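# Open the incubator's outer and inner glass doors fully

## Task

Swing both the incubator's outer door and the glass door behind it completely open so they stay open by themselves, without the robot holding them. It fails if any flask reaches the floor, if either door is banged open or shut, or if the robot topples or is left leaning.

## Robot and tools

ROBOT. The robot is a LinearBot. Its base can drive in any direction, and its weak wheel motors (2 N m) stop on contact easily. A column about 1.75 m high carries a carriage that slides up and down 1.0 m (lift_m). Two identical six-joint arms with two-finger grippers hang from the carriage. Each arm base sits roughly 0.57 m + lift_m above the floor, and parts of the carriage reach about 0.15 m lower. A hand reaches 0.78 m from its shoulder but only about 0.38 m below the arm base. A hand is about 0.16 m long and 0.1 m wide (0.14 m when open). The parked arm pose is joints 1 to 6 = 0, 0.05, 0.05, 1.45, 0, 0. With both arms parked the robot takes up about 0.95 m across by 0.7 m front to back.

CAMERAS. carriage_camera is fixed on the carriage, facing forward and tilted about 20 degrees down. left_wrist_camera and right_wrist_camera look out beyond the fingertips. The carriage camera and the parked fingertips can be up to about 0.45 m above the arm bases. No reading shows a lean, so check the images for tilting.

FRAMES. Base frame: origin on the floor beneath the base centre, x forward, y left, z up. left_hand and right_hand are reported in this frame, as the point midway between that hand's pads, with quat_wxyz rotating base axes into hand axes. The hand's z points along the fingers, which open along its y. A hand pointing straight up with joints 1, 5 and 6 at 0 reads (1, 0, 0, 0). The odometry frame is the base frame at the start. base_odometry counts wheel rotation only, so slip shows up as travel. Heading runs -3.142 to 3.142, with left positive.

execute_actions. Argument actions is a list holding one action or none. An empty list only reports state and images. An action may carry base, joints, or both; their motions begin together and may finish at different times. base takes exactly one key, and each is a relative offset from where the base last reported itself. translate_m is in metres, forward positive, from -2 to 2. strafe_m is in metres, left positive, from -2 to 2. rotate_rad is in radians, counter-clockwise positive, from -6.3 to 6.3. joints is an object keyed by joint name, and each value is an absolute target, not an offset:
- lift_m: 0 to 1 m.
- left_/right_joint1_rad: -2.617 to 3.054. Swings the arm about the vertical; 0 is forward, positive is left.
- joint2: 0 to 3.141, the shoulder. 0 puts the upper arm back and level, 1.57 upright, 3.14 forward and level.
- joint3: 0 to 3.141, the elbow. 0 is folded, 3.14 is straight.
- joint4: -1.57 to 1.57, wrist pitch. Positive lifts the fingertips.
- joint5: -1.57 to 1.57, wrist yaw. Positive turns the fingertips right, the opposite sense to joint1.
- joint6: -2.094 to 2.094, hand roll. Positive is clockwise when seen from the forearm.
- left_/right_gripper_m: 0 to 0.093 m, the gap between the pads.
A joint or the base you leave out may keep pushing toward its earlier target. An action lasts at most 15 s. An unknown key or an out-of-range value rejects the whole call. cameras is a list of carriage_camera, left_wrist_camera, right_wrist_camera or all. Omitted, null or ["all"] returns every camera; [] returns none. The pictures line gives the order of the images.

wait: seconds from 0 to 10. It commands nothing new and returns the same kind of report.
zoom_image: camera, and region [x0, y0, x1, y1] in pixels of that camera's latest full image, with the origin at the top-left. The region can be at most 504 by 504.
finished_scene: scene is the current scene's number. It is final. The robot first holds your last command, and the doors must already be open and staying open.

RESULT LINES. base_status and joint_status tell how each commanded motion ended:
- done: reached the target. For the base this means the wheels turned the full amount, even if they slipped; a move of a millimetre or two may stop short and still read done.
- off_target: at rest away from the target, possibly still pushing. A gripper holding something usually reads this.
- contact_stop or time_out: the old target is dropped and the joint or base holds where it stopped.
- joint command not followed, with a cause line: a self-collision check held back that arm's targets; the named joints show not_followed. The robot may keep retrying them in later actions until the targets pass. To untangle, move only the held-back arm well clear, then the other arm in a later call.
- limit_stop_at_motor_heat: a heat stop interrupted the joint; send the target again.
on_its_own lists things you did not command, and "held at" there is the held target, not the actual position. motor_effort gives a percentage of maximum, positive toward higher joint values, with the peak of the last action in brackets. These readings are biased and noisy. drive_wheels is the hardest-working wheel; ignore its sign. If it is high at rest, the base is still pressing on something. Joint torques are raw drive outputs with offsets and noise. Hand positions drift more at long reach. MOTOR HOT appears from 75 °C. An OVER-TEMPERATURE FAULT freezes an arm at 90 °C, and at 100 °C that arm goes limp and falls. Outstretched arms heat up quickly, even empty, and also while you are thinking. ARM HIT means an arm struck the robot itself hard.

CAUTIONS. Pull the doors slowly and in small steps so neither door slams. Do not let any flask be knocked to the floor. Keep the carriage low and the arms close in when you can, because pulling, a high carriage, stretched arms and sudden stops all make tipping more likely, and a fallen robot cannot recover. Never let the two arms strike or press on each other. Arms have no contact stop: a blocked arm keeps pushing and snaps to its target once it is free. The base may coast about 0.3 m after an arm touches something. After a blocked drive, back off about 0.2 m the way you came, or turn back after a turn, and repeat if something is still pressed. Do not reverse into a table edge the column could catch. The robot holds its last command while you think, and loose objects may occasionally be nudged.

Each tool is called as name(argument=value, ...) on one line, values as JSON.

## Session

execute_actions(actions=[])

Scene clock: 0.00 s.
Joint torques (N m, as the arm reports them, + toward a larger angle): no reading
base_odometry: x=+0.000 y=+0.000 heading=+0.000 (m, m, rad; odometry frame)
base_status: not commanded
joint_positions: lift_m=+0.299 left_joint1_rad=-0.013 left_joint2_rad=+0.041 left_joint3_rad=+0.061 left_joint4_rad=+1.399 left_joint5_rad=-0.012 left_joint6_rad=+0.047 left_gripper_m=+0.094 right_joint1_rad=-0.005 right_joint2_rad=+0.070 right_joint3_rad=+0.039 right_joint4_rad=+1.459 right_joint5_rad=+0.000 right_joint6_rad=+0.036 right_gripper_m=+0.094
joint_status: not commanded
motor_effort: lift_m=+30 drive_wheels=-1 (%)
left_hand: x=+0.3222 y=+0.3402 z=+1.2883 quat_wxyz=(+0.997, -0.004, +0.076, +0.017) (m; base frame)
right_hand: x=+0.3234 y=-0.3389 z=+1.2838 quat_wxyz=(+0.997, +0.002, +0.072, +0.015) (m; base frame)
pictures: carriage_camera, left_wrist_camera, right_wrist_camera
Images, in order (width x height): carriage_camera 504x504, left_wrist_camera 504x504, right_wrist_camera 504x504.

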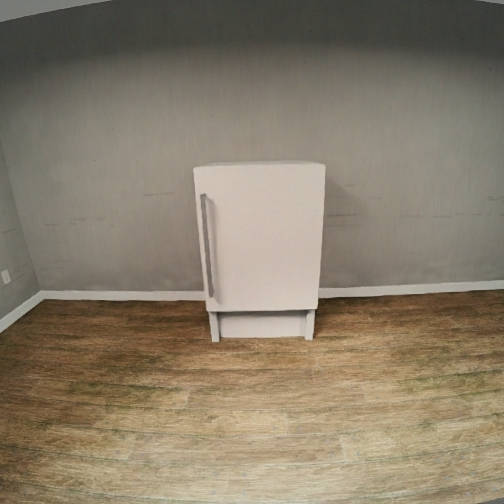

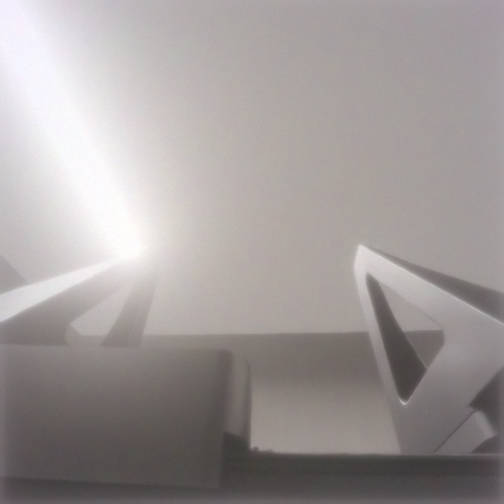

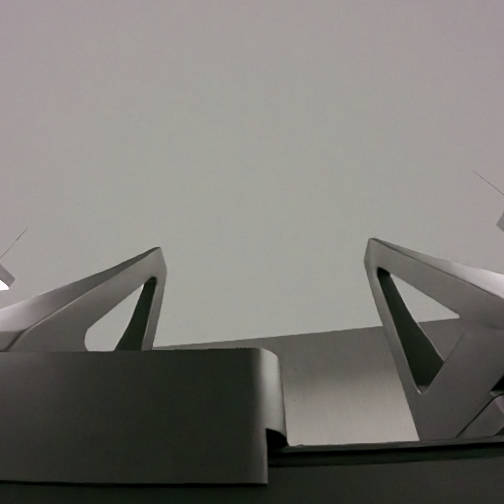

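execute_actions(actions=[{"base":{"translate_m":0.6},"joints":{"left_joint2_rad":1.0,"left_joint3_rad":1.0,"left_joint4_rad":0,"right_joint2_rad":1.0,"right_joint3_rad":1.0,"right_joint4_rad":0,"lift_m":0.2}}])

Scene clock: 6.93 s.
Joint torques (N m, as the arm reports them, + toward a larger angle): left_arm=[-0.08 -1.56 10.52  2.01 -0.03 -0.1 ] | right_arm=[ 0.01 -2.03 10.18  2.28 -0.05  0.09]
base_odometry: x=+0.600 y=+0.000 heading=+0.000 (m, m, rad; odometry frame)
base_status: done
joint_positions: lift_m=+0.200 left_joint1_rad=-0.013 left_joint2_rad=+0.986 left_joint3_rad=+0.977 left_joint4_rad=+0.009 left_joint5_rad=-0.012 left_joint6_rad=+0.047 left_gripper_m=+0.094 right_joint1_rad=-0.005 right_joint2_rad=+0.991 right_joint3_rad=+0.980 right_joint4_rad=+0.009 right_joint5_rad=+0.000 right_joint6_rad=+0.036 right_gripper_m=+0.094
joint_status: all done
motor_effort: lift_m=+25(22) drive_wheels=-3(29) (%)
left_hand: x=+0.6506 y=+0.3358 z=+1.1487 quat_wxyz=(+0.707, +0.017, +0.707, +0.016) (m; base frame)
right_hand: x=+0.6517 y=-0.3406 z=+1.1486 quat_wxyz=(+0.707, +0.015, +0.707, +0.011) (m; base frame)
pictures: carriage_camera, left_wrist_camera, right_wrist_camera
Images, in order (width x height): carriage_camera 504x504, left_wrist_camera 504x504, right_wrist_camera 504x504.

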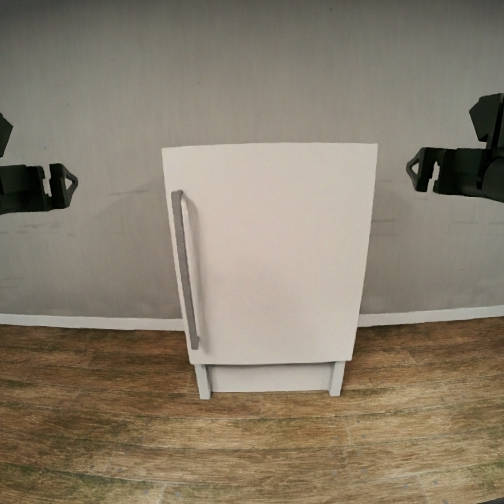

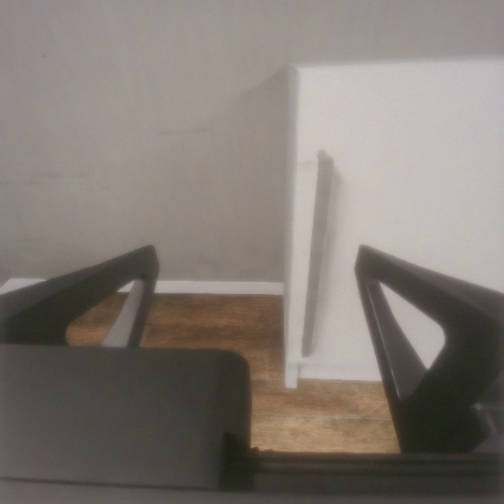

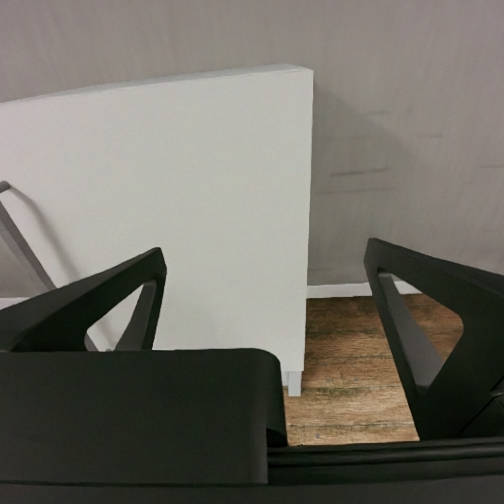

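execute_actions(actions=[{"base":{"strafe_m":0.57},"joints":{"left_joint2_rad":0.05,"left_joint3_rad":0.05,"left_joint4_rad":1.45,"right_joint2_rad":0.6,"right_joint3_rad":0.6,"lift_m":0.0}}])

execute_actions(actions=[{"base":{"translate_m":0.3}}])

Scene clock: 14.33 s.
Joint torques (N m, as the arm reports them, + toward a larger angle): left_arm=[-0.09  2.33  4.75 -0.11 -0.02 -0.1 ] | right_arm=[ 0.02 -0.57  7.09  2.42 -0.04  0.1 ]
base_odometry: x=+0.601 y=+0.570 heading=-0.001 (m, m, rad; odometry frame)
base_status: done
joint_positions: lift_m=+0.000 left_joint1_rad=-0.013 left_joint2_rad=+0.067 left_joint3_rad=+0.068 left_joint4_rad=+1.446 left_joint5_rad=-0.012 left_joint6_rad=+0.047 left_gripper_m=+0.094 right_joint1_rad=-0.005 right_joint2_rad=+0.614 right_joint3_rad=+0.619 right_joint4_rad=-0.002 right_joint5_rad=+0.000 right_joint6_rad=+0.036 right_gripper_m=+0.094
joint_status: all done
motor_effort: lift_m=+28(28) drive_wheels=-5(24) (%)
left_hand: x=+0.3166 y=+0.3403 z=+0.9925 quat_wxyz=(+0.998, -0.004, +0.062, +0.017) (m; base frame)
right_hand: x=+0.5796 y=-0.3403 z=+0.8848 quat_wxyz=(+0.708, +0.015, +0.706, +0.011) (m; base frame)
pictures: carriage_camera, left_wrist_camera, right_wrist_camera
Images, in order (width x height): carriage_camera 504x504, left_wrist_camera 504x504, right_wrist_camera 504x504.

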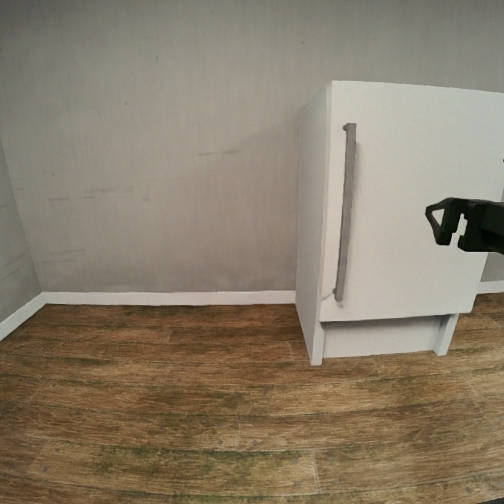

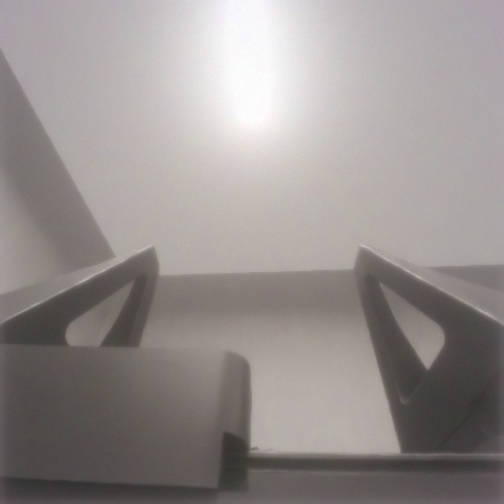

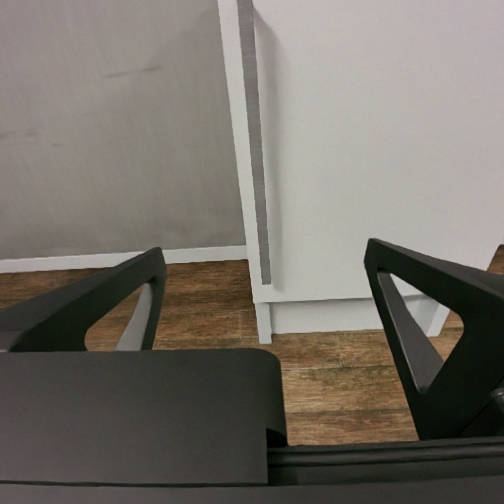

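Scene clock: 16.90 s.
Joint torques (N m, as the arm reports them, + toward a larger angle): left_arm=[-0.06  2.4   4.82 -0.1  -0.03 -0.1 ] | right_arm=[ 0.02 -0.69  7.13  2.36 -0.05  0.09]
base_odometry: x=+0.901 y=+0.570 heading=+0.000 (m, m, rad; odometry frame)
base_status: done
joint_positions: lift_m=+0.000 left_joint1_rad=-0.013 left_joint2_rad=+0.067 left_joint3_rad=+0.068 left_joint4_rad=+1.447 left_joint5_rad=-0.012 left_joint6_rad=+0.047 left_gripper_m=+0.094 right_joint1_rad=-0.005 right_joint2_rad=+0.614 right_joint3_rad=+0.619 right_joint4_rad=+0.001 right_joint5_rad=+0.000 right_joint6_rad=+0.036 right_gripper_m=+0.094
joint_status: not commanded
motor_effort: lift_m=+28(28) drive_wheels=-7(21) (%)
left_hand: x=+0.3164 y=+0.3403 z=+0.9926 quat_wxyz=(+0.998, -0.004, +0.061, +0.017) (m; base frame)
right_hand: x=+0.5796 y=-0.3403 z=+0.8856 quat_wxyz=(+0.709, +0.015, +0.705, +0.011) (m; base frame)
pictures: carriage_camera, left_wrist_camera, right_wrist_camera
Images, in order (width x height): carriage_camera 504x504, left_wrist_camera 504x504, right_wrist_camera 504x504.

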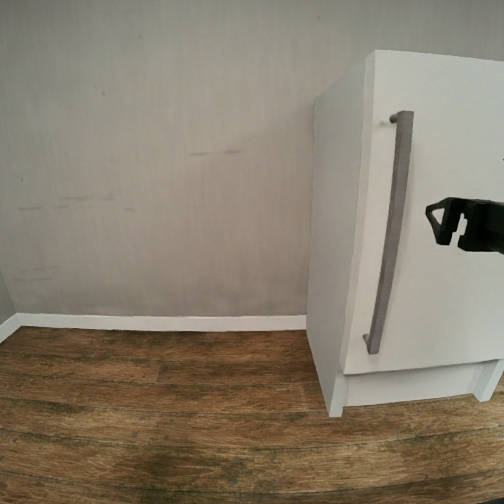

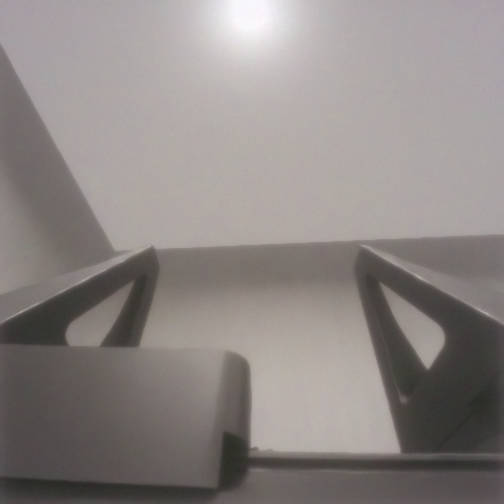

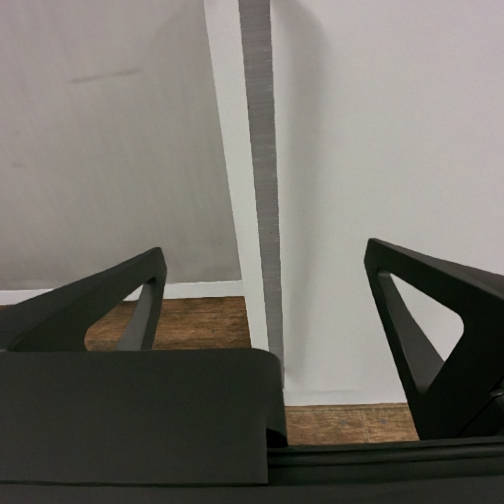

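execute_actions(actions=[{"base":{"translate_m":0.13}}], cameras=["carriage_camera","right_wrist_camera"])

Scene clock: 20.17 s.
Joint torques (N m, as the arm reports them, + toward a larger angle): left_arm=[-0.08  2.35  4.57 -0.15 -0.02 -0.11] | right_arm=[ 0.02 -0.65  7.16  2.37 -0.05  0.09]
base_odometry: x=+1.031 y=+0.571 heading=+0.001 (m, m, rad; odometry frame)
base_status: done
joint_positions: lift_m=+0.000 left_joint1_rad=-0.013 left_joint2_rad=+0.067 left_joint3_rad=+0.068 left_joint4_rad=+1.450 left_joint5_rad=-0.012 left_joint6_rad=+0.047 left_gripper_m=+0.094 right_joint1_rad=-0.005 right_joint2_rad=+0.614 right_joint3_rad=+0.619 right_joint4_rad=+0.002 right_joint5_rad=+0.000 right_joint6_rad=+0.036 right_gripper_m=+0.094
joint_status: not commanded
motor_effort: lift_m=+27(27) drive_wheels=-6(24) (%)
left_hand: x=+0.3158 y=+0.3403 z=+0.9926 quat_wxyz=(+0.998, -0.004, +0.060, +0.017) (m; base frame)
right_hand: x=+0.5796 y=-0.3403 z=+0.8858 quat_wxyz=(+0.710, +0.015, +0.704, +0.011) (m; base frame)
pictures: carriage_camera, right_wrist_camera
Images, in order (width x height): carriage_camera 504x504, right_wrist_camera 504x504.

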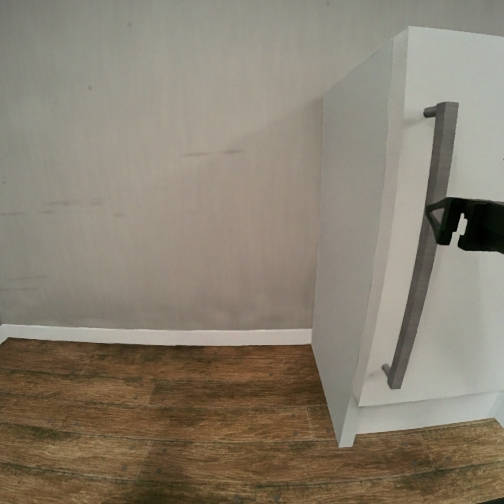

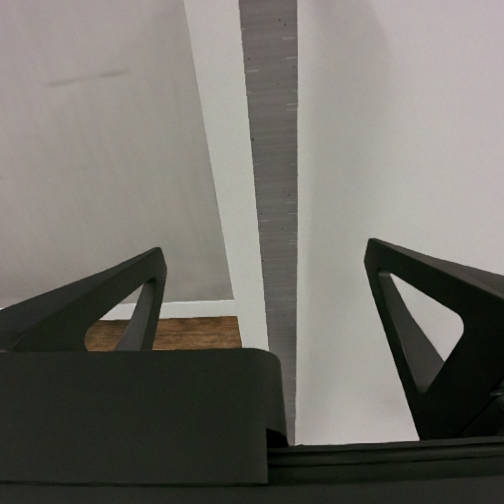

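execute_actions(actions=[{"base":{"translate_m":0.06}}], cameras=["right_wrist_camera"])

execute_actions(actions=[{"joints":{"right_gripper_m":0.0}}], cameras=["carriage_camera","right_wrist_camera"])

Scene clock: 24.23 s.
Joint torques (N m, as the arm reports them, + toward a larger angle): left_arm=[-0.08  2.37  4.74 -0.17 -0.03 -0.1 ] | right_arm=[ 0.02 -0.79  7.17  2.38 -0.04  0.09]
base_odometry: x=+1.091 y=+0.571 heading=+0.002 (m, m, rad; odometry frame)
base_status: done
joint_positions: lift_m=+0.000 left_joint1_rad=-0.013 left_joint2_rad=+0.067 left_joint3_rad=+0.068 left_joint4_rad=+1.451 left_joint5_rad=-0.012 left_joint6_rad=+0.047 left_gripper_m=+0.094 right_joint1_rad=-0.005 right_joint2_rad=+0.614 right_joint3_rad=+0.619 right_joint4_rad=+0.003 right_joint5_rad=+0.000 right_joint6_rad=+0.036 right_gripper_m=+0.094
joint_status: not commanded
motor_effort: lift_m=+28(27) drive_wheels=-6(24) (%)
left_hand: x=+0.3154 y=+0.3403 z=+0.9927 quat_wxyz=(+0.998, -0.004, +0.059, +0.017) (m; base frame)
right_hand: x=+0.5796 y=-0.3403 z=+0.8859 quat_wxyz=(+0.710, +0.015, +0.704, +0.011) (m; base frame)
pictures: right_wrist_camera
Images, in order (width x height): right_wrist_camera 504x504.

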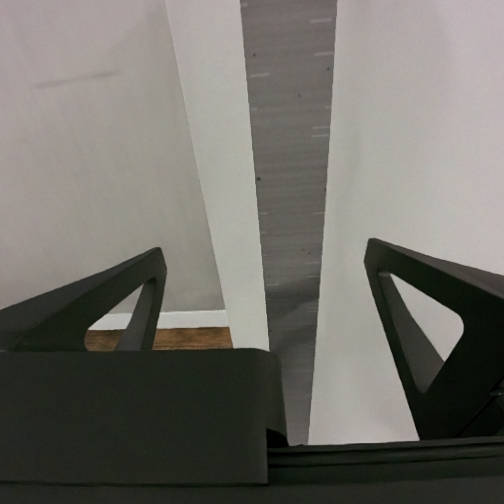

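Scene clock: 24.97 s.
Joint torques (N m, as the arm reports them, + toward a larger angle): left_arm=[-0.06  2.43  4.59 -0.14 -0.01 -0.1 ] | right_arm=[ 0.97 -0.7   7.08  2.37 -0.5   0.18]
base_odometry: x=+1.091 y=+0.571 heading=+0.002 (m, m, rad; odometry frame)
base_status: not commanded
joint_positions: lift_m=+0.000 left_joint1_rad=-0.013 left_joint2_rad=+0.067 left_joint3_rad=+0.068 left_joint4_rad=+1.451 left_joint5_rad=-0.012 left_joint6_rad=+0.047 left_gripper_m=+0.094 right_joint1_rad=-0.019 right_joint2_rad=+0.614 right_joint3_rad=+0.619 right_joint4_rad=+0.003 right_joint5_rad=+0.040 right_joint6_rad=+0.026 right_gripper_m=+0.024
joint_status: right_gripper_m off_target (ended at +0.024, target +0.000)
motor_effort: lift_m=+28(28) drive_wheels=-6(6) (%)
left_hand: x=+0.3154 y=+0.3403 z=+0.9927 quat_wxyz=(+0.998, -0.004, +0.059, +0.017) (m; base frame)
right_hand: x=+0.5793 y=-0.3512 z=+0.8860 quat_wxyz=(+0.710, +0.030, +0.703, -0.011) (m; base frame)
pictures: carriage_camera, right_wrist_camera
Images, in order (width x height): carriage_camera 504x504, right_wrist_camera 504x504.

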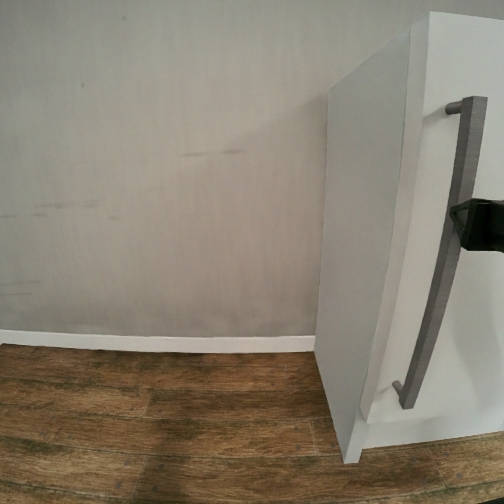

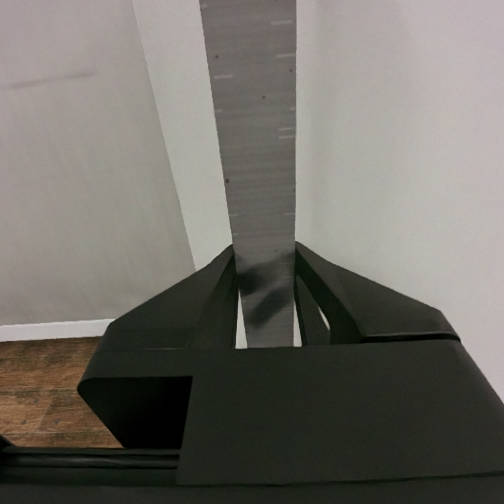

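Gripped. Pull.

execute_actions(actions=[{"base":{"translate_m":-0.1}}], cameras=["carriage_camera","right_wrist_camera"])

Scene clock: 28.10 s.
Joint torques (N m, as the arm reports them, + toward a larger angle): left_arm=[-0.11  2.38  4.74 -0.16 -0.04 -0.1 ] | right_arm=[ 1.82 -1.5   7.11  2.27 -1.06  0.22]
base_odometry: x=+0.991 y=+0.571 heading=+0.001 (m, m, rad; odometry frame)
base_status: done
joint_positions: lift_m=+0.000 left_joint1_rad=-0.013 left_joint2_rad=+0.067 left_joint3_rad=+0.068 left_joint4_rad=+1.449 left_joint5_rad=-0.012 left_joint6_rad=+0.047 left_gripper_m=+0.094 right_joint1_rad=-0.031 right_joint2_rad=+0.623 right_joint3_rad=+0.619 right_joint4_rad=+0.014 right_joint5_rad=+0.094 right_joint6_rad=+0.023 right_gripper_m=+0.025
joint_status: not commanded
motor_effort: lift_m=+28(27) drive_wheels=+11(37) (%)
left_hand: x=+0.3159 y=+0.3403 z=+0.9926 quat_wxyz=(+0.998, -0.004, +0.060, +0.017) (m; base frame)
right_hand: x=+0.5802 y=-0.3640 z=+0.8859 quat_wxyz=(+0.710, +0.052, +0.702, -0.036) (m; base frame)
pictures: carriage_camera, right_wrist_camera
Images, in order (width x height): carriage_camera 504x504, right_wrist_camera 504x504.

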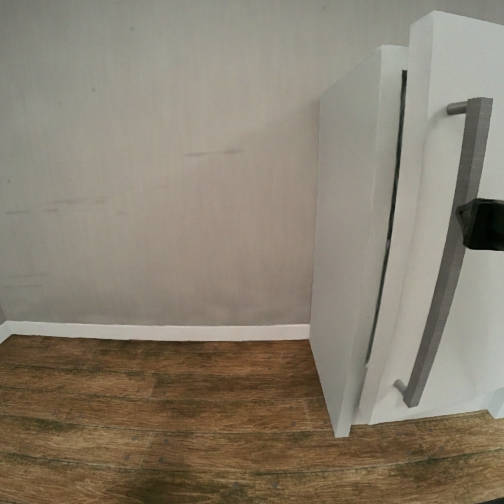

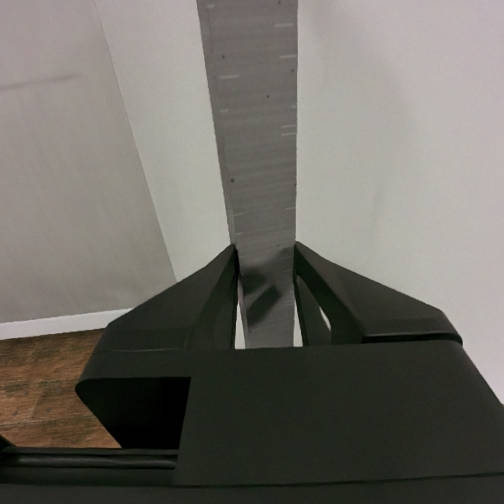

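execute_actions(actions=[{"base":{"translate_m":-0.12},"joints":{"right_joint1_rad":-0.25,"right_joint5_rad":-0.45}}], cameras=["carriage_camera","right_wrist_camera"])

execute_actions(actions=[{"joints":{"right_gripper_m":0.093}}], cameras=["carriage_camera","right_wrist_camera"])

Scene clock: 35.53 s.
Joint torques (N m, as the arm reports them, + toward a larger angle): left_arm=[-0.08  2.36  4.8  -0.13 -0.03 -0.1 ] | right_arm=[ 0.49  0.14  6.99  2.22 -0.11  0.18]
base_odometry: x=+0.871 y=+0.571 heading=+0.001 (m, m, rad; odometry frame)
base_status: done
joint_positions: lift_m=+0.000 left_joint1_rad=-0.013 left_joint2_rad=+0.067 left_joint3_rad=+0.068 left_joint4_rad=+1.449 left_joint5_rad=-0.012 left_joint6_rad=+0.047 left_gripper_m=+0.094 right_joint1_rad=-0.257 right_joint2_rad=+0.605 right_joint3_rad=+0.619 right_joint4_rad=+0.009 right_joint5_rad=-0.440 right_joint6_rad=+0.027 right_gripper_m=+0.000
joint_status: all done
on_its_own: right_gripper_m moved -0.024 to your old target +0.000
motor_effort: lift_m=+27(28) drive_wheels=-3(26) (%)
left_hand: x=+0.3160 y=+0.3403 z=+0.9926 quat_wxyz=(+0.998, -0.004, +0.060, +0.017) (m; base frame)
right_hand: x=+0.5709 y=-0.3382 z=+0.8895 quat_wxyz=(+0.711, -0.058, +0.697, +0.071) (m; base frame)
pictures: carriage_camera, right_wrist_camera
Images, in order (width x height): carriage_camera 504x504, right_wrist_camera 504x504.

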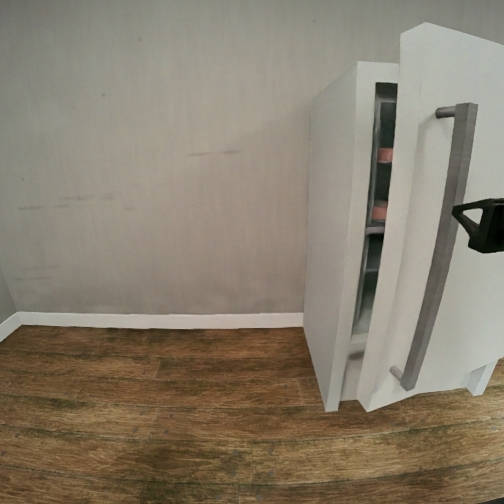

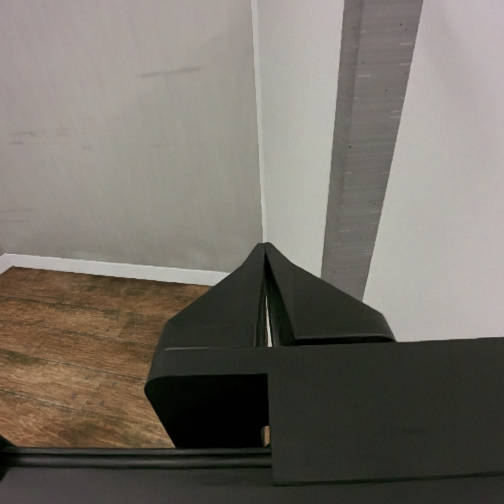

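Scene clock: 36.27 s.
Joint torques (N m, as the arm reports them, + toward a larger angle): left_arm=[-0.1   2.34  4.75 -0.12 -0.03 -0.09] | right_arm=[ 0.5   0.1   6.99  2.22 -0.13  0.18]
base_odometry: x=+0.871 y=+0.571 heading=+0.001 (m, m, rad; odometry frame)
base_status: not commanded
joint_positions: lift_m=+0.000 left_joint1_rad=-0.013 left_joint2_rad=+0.067 left_joint3_rad=+0.068 left_joint4_rad=+1.449 left_joint5_rad=-0.012 left_joint6_rad=+0.047 left_gripper_m=+0.094 right_joint1_rad=-0.257 right_joint2_rad=+0.605 right_joint3_rad=+0.619 right_joint4_rad=+0.009 right_joint5_rad=-0.441 right_joint6_rad=+0.027 right_gripper_m=+0.093
joint_status: all done
motor_effort: lift_m=+28(26) drive_wheels=-3(3) (%)
left_hand: x=+0.3160 y=+0.3403 z=+0.9926 quat_wxyz=(+0.998, -0.004, +0.060, +0.017) (m; base frame)
right_hand: x=+0.5709 y=-0.3379 z=+0.8895 quat_wxyz=(+0.711, -0.058, +0.697, +0.072) (m; base frame)
pictures: carriage_camera, right_wrist_camera
Images, in order (width x height): carriage_camera 504x504, right_wrist_camera 504x504.

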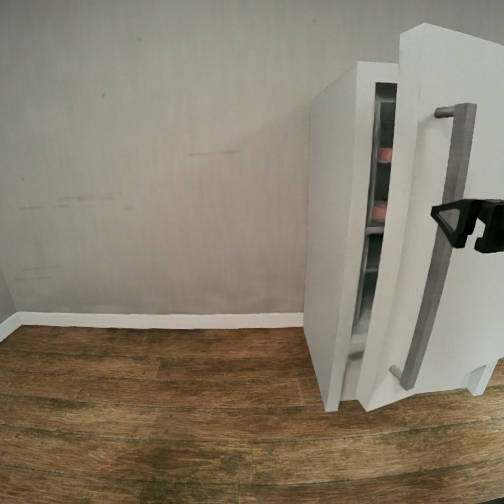

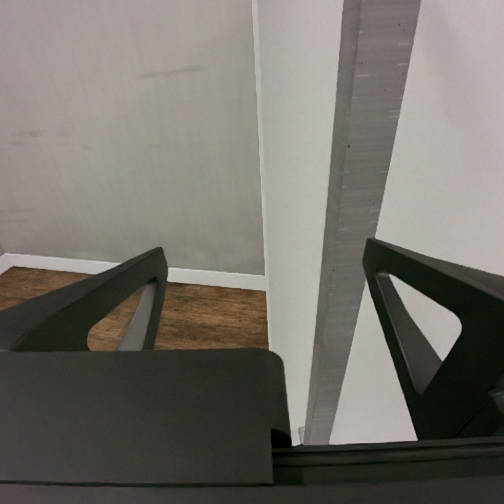

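execute_actions(actions=[{"base":{"strafe_m":0.15},"joints":{"right_gripper_m":0}}], cameras=[])

execute_actions(actions=[{"base":{"strafe_m":0.22},"joints":{"right_joint1_rad":0,"right_joint5_rad":1.45,"right_joint2_rad":1.2,"right_joint3_rad":1.0,"right_joint4_rad":0.2}}], cameras=["carriage_camera","right_wrist_camera"])

Scene clock: 42.13 s.
Joint torques (N m, as the arm reports them, + toward a larger angle): left_arm=[-0.07  2.34  4.76 -0.14 -0.03 -0.11] | right_arm=[ 0.45  0.    6.98  2.24 -0.11  0.18]
base_odometry: x=+0.870 y=+0.721 heading=+0.001 (m, m, rad; odometry frame)
base_status: done
joint_positions: lift_m=+0.000 left_joint1_rad=-0.013 left_joint2_rad=+0.067 left_joint3_rad=+0.068 left_joint4_rad=+1.449 left_joint5_rad=-0.012 left_joint6_rad=+0.047 left_gripper_m=+0.094 right_joint1_rad=-0.257 right_joint2_rad=+0.605 right_joint3_rad=+0.619 right_joint4_rad=+0.009 right_joint5_rad=-0.443 right_joint6_rad=+0.027 right_gripper_m=+0.000
joint_status: all done
motor_effort: lift_m=+29(27) drive_wheels=-4(17) (%)
left_hand: x=+0.3160 y=+0.3403 z=+0.9926 quat_wxyz=(+0.998, -0.004, +0.060, +0.017) (m; base frame)
right_hand: x=+0.5708 y=-0.3376 z=+0.8893 quat_wxyz=(+0.711, -0.059, +0.697, +0.073) (m; base frame)
pictures: none
No camera images: the call's "cameras" was empty. Leave "cameras" out to get every camera's image.

Scene clock: 44.40 s.
Joint torques (N m, as the arm reports them, + toward a larger angle): left_arm=[-0.09  2.25  4.78 -0.15 -0.03 -0.11] | right_arm=[ 0.22 -4.4   9.44  1.68  0.04  0.17]
base_odometry: x=+0.870 y=+0.941 heading=+0.002 (m, m, rad; odometry frame)
base_status: done
joint_positions: lift_m=+0.000 left_joint1_rad=-0.013 left_joint2_rad=+0.067 left_joint3_rad=+0.068 left_joint4_rad=+1.449 left_joint5_rad=-0.012 left_joint6_rad=+0.047 left_gripper_m=+0.094 right_joint1_rad=-0.004 right_joint2_rad=+1.203 right_joint3_rad=+0.986 right_joint4_rad=+0.201 right_joint5_rad=+1.443 right_joint6_rad=+0.028 right_gripper_m=+0.000
joint_status: all done
motor_effort: lift_m=+27(28) drive_wheels=-4(21) (%)
left_hand: x=+0.3159 y=+0.3403 z=+0.9926 quat_wxyz=(+0.998, -0.004, +0.060, +0.017) (m; base frame)
right_hand: x=+0.5573 y=-0.5102 z=+0.9213 quat_wxyz=(+0.532, +0.472, +0.528, -0.464) (m; base frame)
pictures: carriage_camera, right_wrist_camera
Images, in order (width x height): carriage_camera 504x504, right_wrist_camera 504x504.

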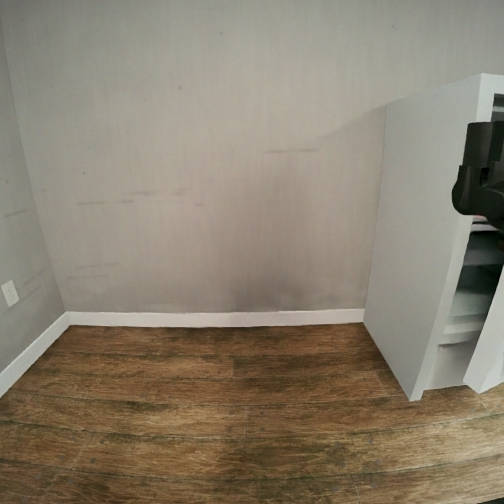

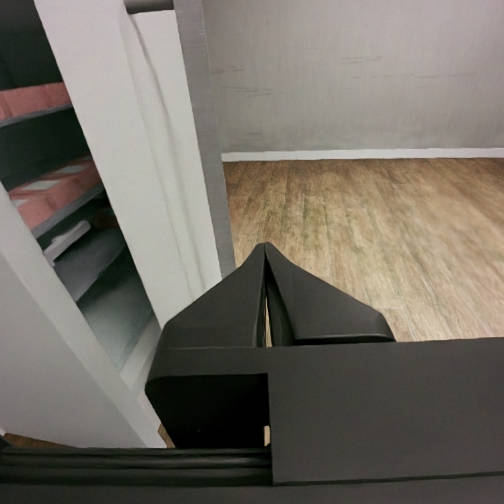

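Hand x is 1.43; move to ~1.67.

execute_actions(actions=[{"base":{"translate_m":0.23}}], cameras=["carriage_camera","right_wrist_camera"])

Scene clock: 48.10 s.
Joint torques (N m, as the arm reports them, + toward a larger angle): left_arm=[-0.08  2.33  4.74 -0.16 -0.03 -0.11] | right_arm=[ 0.28 -4.53  9.42  1.68  0.    0.17]
base_odometry: x=+1.100 y=+0.942 heading=+0.003 (m, m, rad; odometry frame)
base_status: done
joint_positions: lift_m=+0.000 left_joint1_rad=-0.013 left_joint2_rad=+0.067 left_joint3_rad=+0.068 left_joint4_rad=+1.450 left_joint5_rad=-0.012 left_joint6_rad=+0.047 left_gripper_m=+0.094 right_joint1_rad=-0.004 right_joint2_rad=+1.203 right_joint3_rad=+0.986 right_joint4_rad=+0.202 right_joint5_rad=+1.444 right_joint6_rad=+0.028 right_gripper_m=+0.000
joint_status: not commanded
motor_effort: lift_m=+28(28) drive_wheels=-6(21) (%)
left_hand: x=+0.3157 y=+0.3403 z=+0.9927 quat_wxyz=(+0.998, -0.004, +0.060, +0.017) (m; base frame)
right_hand: x=+0.5571 y=-0.5102 z=+0.9214 quat_wxyz=(+0.532, +0.472, +0.527, -0.464) (m; base frame)
pictures: carriage_camera, right_wrist_camera
Images, in order (width x height): carriage_camera 504x504, right_wrist_camera 504x504.

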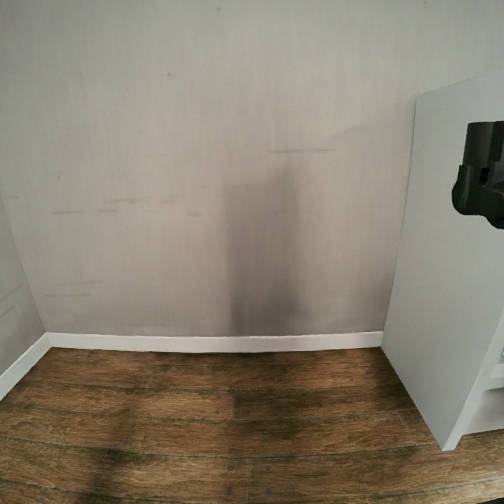

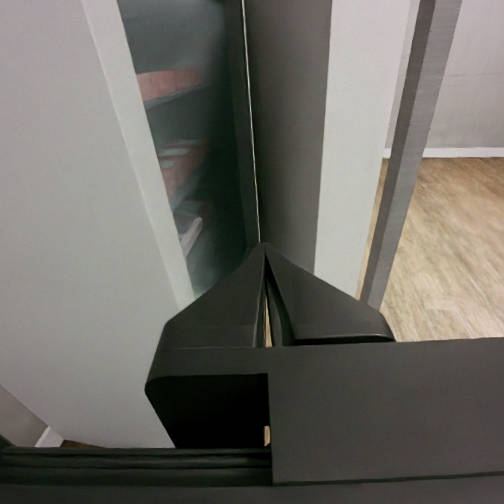

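execute_actions(actions=[{"base":{"strafe_m":-0.21}}], cameras=["right_wrist_camera"])

execute_actions(actions=[{"base":{"translate_m":-0.18}}], cameras=["carriage_camera","right_wrist_camera"])

Scene clock: 52.37 s.
Joint torques (N m, as the arm reports them, + toward a larger angle): left_arm=[-0.09  2.36  4.78 -0.16 -0.04 -0.1 ] | right_arm=[ 0.24 -4.36  9.47  1.69  0.02  0.17]
base_odometry: x=+1.101 y=+0.732 heading=+0.003 (m, m, rad; odometry frame)
base_status: done
joint_positions: lift_m=+0.000 left_joint1_rad=-0.013 left_joint2_rad=+0.067 left_joint3_rad=+0.068 left_joint4_rad=+1.450 left_joint5_rad=-0.012 left_joint6_rad=+0.047 left_gripper_m=+0.094 right_joint1_rad=-0.002 right_joint2_rad=+1.203 right_joint3_rad=+0.986 right_joint4_rad=+0.202 right_joint5_rad=+1.444 right_joint6_rad=+0.028 right_gripper_m=+0.000
joint_status: not commanded
motor_effort: lift_m=+27(27) drive_wheels=-3(22) (%)
left_hand: x=+0.3156 y=+0.3403 z=+0.9927 quat_wxyz=(+0.998, -0.004, +0.060, +0.017) (m; base frame)
right_hand: x=+0.5573 y=-0.5099 z=+0.9214 quat_wxyz=(+0.533, +0.472, +0.527, -0.464) (m; base frame)
pictures: right_wrist_camera
Images, in order (width x height): right_wrist_camera 504x504.

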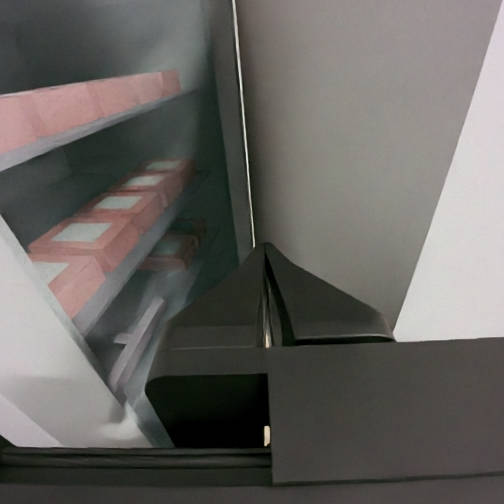

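Scene clock: 54.43 s.
Joint torques (N m, as the arm reports them, + toward a larger angle): left_arm=[-0.07  2.3   4.76 -0.13 -0.03 -0.09] | right_arm=[-0.25 -4.48  9.46  1.68  0.05  0.17]
base_odometry: x=+0.921 y=+0.731 heading=+0.003 (m, m, rad; odometry frame)
base_status: done
joint_positions: lift_m=+0.000 left_joint1_rad=-0.013 left_joint2_rad=+0.067 left_joint3_rad=+0.068 left_joint4_rad=+1.449 left_joint5_rad=-0.012 left_joint6_rad=+0.047 left_gripper_m=+0.094 right_joint1_rad=+0.004 right_joint2_rad=+1.203 right_joint3_rad=+0.986 right_joint4_rad=+0.201 right_joint5_rad=+1.443 right_joint6_rad=+0.028 right_gripper_m=+0.000
joint_status: not commanded
motor_effort: lift_m=+28(28) drive_wheels=-4(22) (%)
left_hand: x=+0.3159 y=+0.3403 z=+0.9926 quat_wxyz=(+0.998, -0.004, +0.060, +0.017) (m; base frame)
right_hand: x=+0.5586 y=-0.5082 z=+0.9213 quat_wxyz=(+0.534, +0.470, +0.529, -0.462) (m; base frame)
pictures: carriage_camera, right_wrist_camera
Images, in order (width x height): carriage_camera 504x504, right_wrist_camera 504x504.

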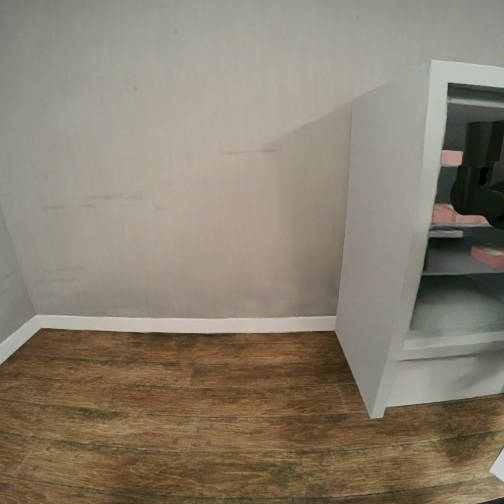

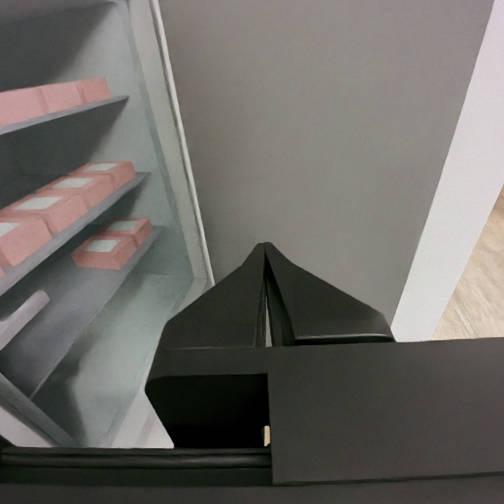

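execute_actions(actions=[{"base":{"strafe_m":-0.25}}], cameras=["right_wrist_camera"])

execute_actions(actions=[{"base":{"translate_m":-0.15}}], cameras=[])

execute_actions(actions=[{"base":{"strafe_m":-0.25}}], cameras=["carriage_camera","right_wrist_camera"])

Scene clock: 59.63 s.
Joint torques (N m, as the arm reports them, + toward a larger angle): left_arm=[-0.08  2.39  4.88 -0.15 -0.08 -0.1 ] | right_arm=[-0.1  -2.95  8.83  1.64  0.    0.16]
base_odometry: x=+0.921 y=+0.508 heading=+0.002 (m, m, rad; odometry frame)
base_status: strafe_m contact_stop (by the wheels' count: -0.223 of -0.250)
joint_positions: lift_m=+0.000 left_joint1_rad=-0.013 left_joint2_rad=+0.067 left_joint3_rad=+0.068 left_joint4_rad=+1.447 left_joint5_rad=-0.009 left_joint6_rad=+0.047 left_gripper_m=+0.094 right_joint1_rad=+0.002 right_joint2_rad=+1.185 right_joint3_rad=+0.993 right_joint4_rad=+0.204 right_joint5_rad=+1.445 right_joint6_rad=+0.029 right_gripper_m=+0.000
joint_status: not commanded
motor_effort: lift_m=+28(28) drive_wheels=+0(33) (%)
left_hand: x=+0.3165 y=+0.3399 z=+0.9923 quat_wxyz=(+0.998, -0.003, +0.061, +0.017) (m; base frame)
right_hand: x=+0.5535 y=-0.5087 z=+0.9284 quat_wxyz=(+0.541, +0.477, +0.521, -0.457) (m; base frame)
pictures: right_wrist_camera
Images, in order (width x height): right_wrist_camera 504x504.

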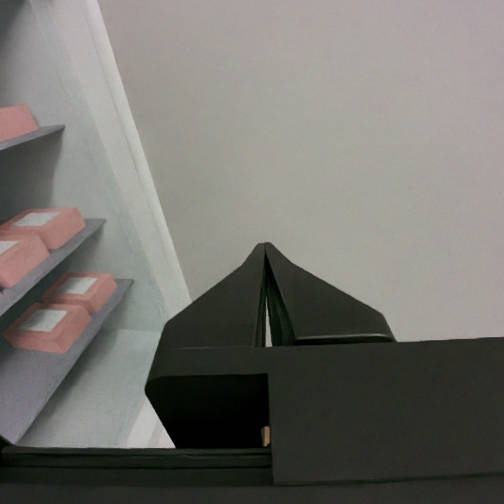

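not run: a stop came earlier in this reply.

not run: a stop came earlier in this reply.

execute_actions(actions=[{"base":{"translate_m":-0.15}}], cameras=[])

execute_actions(actions=[{"base":{"strafe_m":-0.2}}], cameras=["carriage_camera","right_wrist_camera"])

execute_actions(actions=[{"base":{"strafe_m":-0.2}}], cameras=["carriage_camera","right_wrist_camera"])

Scene clock: 63.70 s.
Joint torques (N m, as the arm reports them, + toward a larger angle): left_arm=[-0.13  2.32  4.85 -0.18 -0.05 -0.11] | right_arm=[-0.1  -2.86  8.75  1.63 -0.01  0.17]
base_odometry: x=+0.771 y=+0.507 heading=+0.002 (m, m, rad; odometry frame)
base_status: done
joint_positions: lift_m=+0.000 left_joint1_rad=-0.013 left_joint2_rad=+0.067 left_joint3_rad=+0.068 left_joint4_rad=+1.448 left_joint5_rad=-0.009 left_joint6_rad=+0.047 left_gripper_m=+0.094 right_joint1_rad=+0.002 right_joint2_rad=+1.185 right_joint3_rad=+0.993 right_joint4_rad=+0.204 right_joint5_rad=+1.445 right_joint6_rad=+0.029 right_gripper_m=+0.000
joint_status: not commanded
motor_effort: lift_m=+28(28) drive_wheels=-4(18) (%)
left_hand: x=+0.3165 y=+0.3399 z=+0.9923 quat_wxyz=(+0.998, -0.003, +0.061, +0.017) (m; base frame)
right_hand: x=+0.5535 y=-0.5087 z=+0.9284 quat_wxyz=(+0.541, +0.477, +0.521, -0.457) (m; base frame)
pictures: none
No camera images: the call's "cameras" was empty. Leave "cameras" out to get every camera's image.

Scene clock: 65.87 s.
Joint torques (N m, as the arm reports them, + toward a larger angle): left_arm=[-0.13  2.42  4.91 -0.12 -0.05 -0.11] | right_arm=[-0.45 -2.89  8.81  1.64  0.03  0.16]
base_odometry: x=+0.771 y=+0.307 heading=+0.002 (m, m, rad; odometry frame)
base_status: done
joint_positions: lift_m=+0.000 left_joint1_rad=-0.013 left_joint2_rad=+0.067 left_joint3_rad=+0.068 left_joint4_rad=+1.448 left_joint5_rad=-0.009 left_joint6_rad=+0.047 left_gripper_m=+0.094 right_joint1_rad=+0.006 right_joint2_rad=+1.185 right_joint3_rad=+0.993 right_joint4_rad=+0.204 right_joint5_rad=+1.441 right_joint6_rad=+0.029 right_gripper_m=+0.000
joint_status: not commanded
motor_effort: lift_m=+28(28) drive_wheels=-3(18) (%)
left_hand: x=+0.3165 y=+0.3399 z=+0.9923 quat_wxyz=(+0.998, -0.003, +0.061, +0.017) (m; base frame)
right_hand: x=+0.5548 y=-0.5075 z=+0.9284 quat_wxyz=(+0.543, +0.475, +0.523, -0.454) (m; base frame)
pictures: carriage_camera, right_wrist_camera
Images, in order (width x height): carriage_camera 504x504, right_wrist_camera 504x504.

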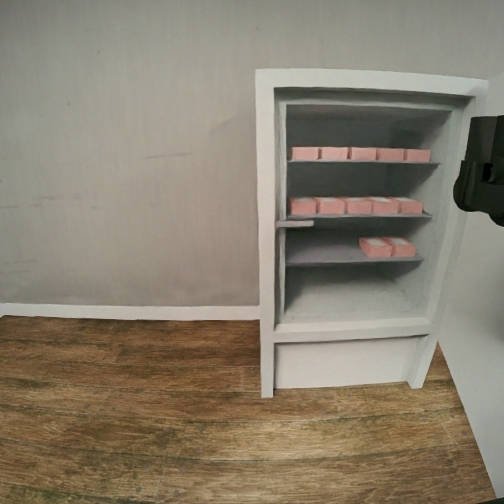

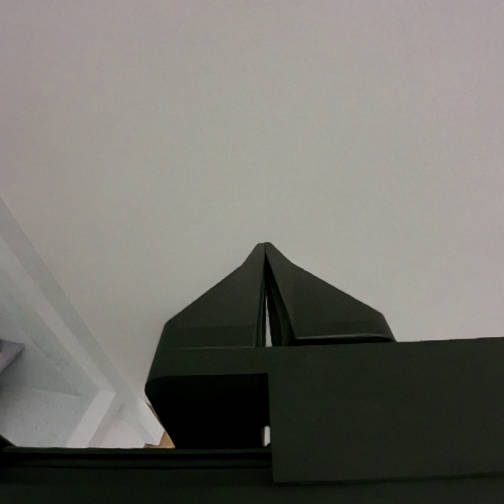

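Scene clock: 68.03 s.
Joint torques (N m, as the arm reports them, + toward a larger angle): left_arm=[-0.14  2.27  4.89 -0.12 -0.05 -0.11] | right_arm=[-0.47 -3.05  8.87  1.61  0.01  0.16]
base_odometry: x=+0.771 y=+0.107 heading=+0.002 (m, m, rad; odometry frame)
base_status: done
joint_positions: lift_m=+0.000 left_joint1_rad=-0.013 left_joint2_rad=+0.067 left_joint3_rad=+0.068 left_joint4_rad=+1.449 left_joint5_rad=-0.010 left_joint6_rad=+0.047 left_gripper_m=+0.094 right_joint1_rad=+0.007 right_joint2_rad=+1.187 right_joint3_rad=+0.993 right_joint4_rad=+0.204 right_joint5_rad=+1.444 right_joint6_rad=+0.029 right_gripper_m=+0.000
joint_status: not commanded
motor_effort: lift_m=+28(28) drive_wheels=-3(30) (%)
left_hand: x=+0.3161 y=+0.3399 z=+0.9924 quat_wxyz=(+0.998, -0.003, +0.060, +0.017) (m; base frame)
right_hand: x=+0.5549 y=-0.5074 z=+0.9280 quat_wxyz=(+0.542, +0.476, +0.523, -0.455) (m; base frame)
pictures: carriage_camera, right_wrist_camera
Images, in order (width x height): carriage_camera 504x504, right_wrist_camera 504x504.

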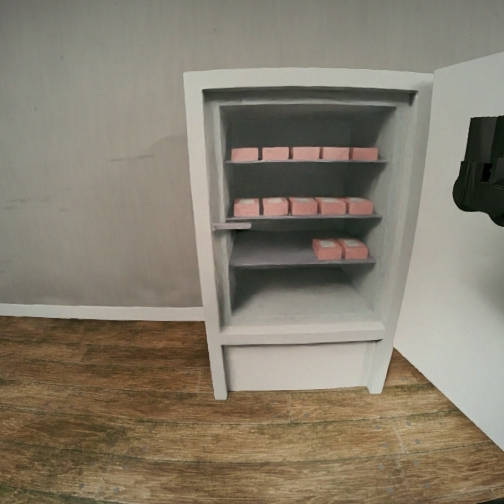

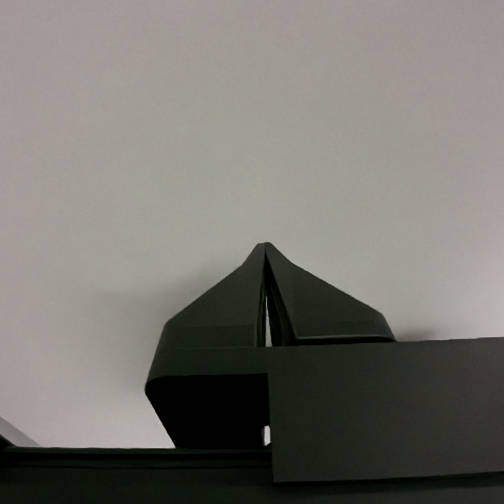

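About 90°. Find the limit with small steps.

execute_actions(actions=[{"base":{"strafe_m":-0.08}}], cameras=["carriage_camera"])

execute_actions(actions=[{"base":{"strafe_m":-0.08}}], cameras=["carriage_camera"])

execute_actions(actions=[{"base":{"strafe_m":-0.08}}], cameras=["carriage_camera"])

Scene clock: 71.57 s.
Joint torques (N m, as the arm reports them, + toward a larger angle): left_arm=[-0.12  2.34  4.76 -0.15 -0.05 -0.1 ] | right_arm=[-0.38 -3.1   8.82  1.62  0.02  0.16]
base_odometry: x=+0.771 y=+0.027 heading=+0.002 (m, m, rad; odometry frame)
base_status: done
joint_positions: lift_m=+0.000 left_joint1_rad=-0.013 left_joint2_rad=+0.067 left_joint3_rad=+0.068 left_joint4_rad=+1.450 left_joint5_rad=-0.010 left_joint6_rad=+0.047 left_gripper_m=+0.094 right_joint1_rad=+0.006 right_joint2_rad=+1.187 right_joint3_rad=+0.993 right_joint4_rad=+0.204 right_joint5_rad=+1.444 right_joint6_rad=+0.029 right_gripper_m=+0.000
joint_status: not commanded
motor_effort: lift_m=+28(28) drive_wheels=-3(21) (%)
left_hand: x=+0.3160 y=+0.3399 z=+0.9924 quat_wxyz=(+0.998, -0.003, +0.060, +0.017) (m; base frame)
right_hand: x=+0.5547 y=-0.5077 z=+0.9280 quat_wxyz=(+0.541, +0.476, +0.522, -0.456) (m; base frame)
pictures: carriage_camera
Images, in order (width x height): carriage_camera 504x504.

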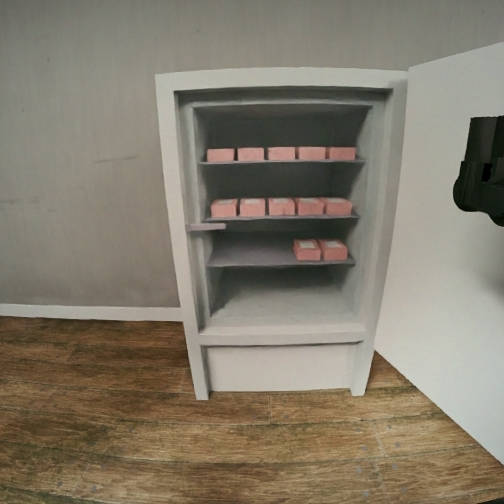

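Scene clock: 73.07 s.
Joint torques (N m, as the arm reports them, + toward a larger angle): left_arm=[-0.22  2.34  4.92 -0.16 -0.05 -0.1 ] | right_arm=[-5.05 -2.94  8.79  1.62 -0.62  0.16]
base_odometry: x=+0.770 y=-0.052 heading=+0.002 (m, m, rad; odometry frame)
base_status: strafe_m contact_stop (by the wheels' count: -0.079 of -0.080)
joint_positions: lift_m=+0.000 left_joint1_rad=-0.013 left_joint2_rad=+0.067 left_joint3_rad=+0.068 left_joint4_rad=+1.449 left_joint5_rad=-0.010 left_joint6_rad=+0.047 left_gripper_m=+0.094 right_joint1_rad=+0.075 right_joint2_rad=+1.187 right_joint3_rad=+0.993 right_joint4_rad=+0.201 right_joint5_rad=+1.502 right_joint6_rad=+0.029 right_gripper_m=+0.000
joint_status: not commanded
motor_effort: lift_m=+28(28) drive_wheels=+11(21) (%)
left_hand: x=+0.3161 y=+0.3400 z=+0.9924 quat_wxyz=(+0.998, -0.003, +0.060, +0.017) (m; base frame)
right_hand: x=+0.5558 y=-0.4904 z=+0.9276 quat_wxyz=(+0.543, +0.472, +0.526, -0.453) (m; base frame)
pictures: carriage_camera
Images, in order (width x height): carriage_camera 504x504.

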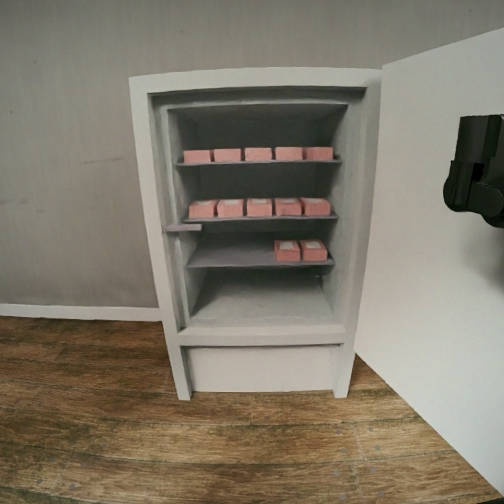

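not run: a stop came earlier in this reply.


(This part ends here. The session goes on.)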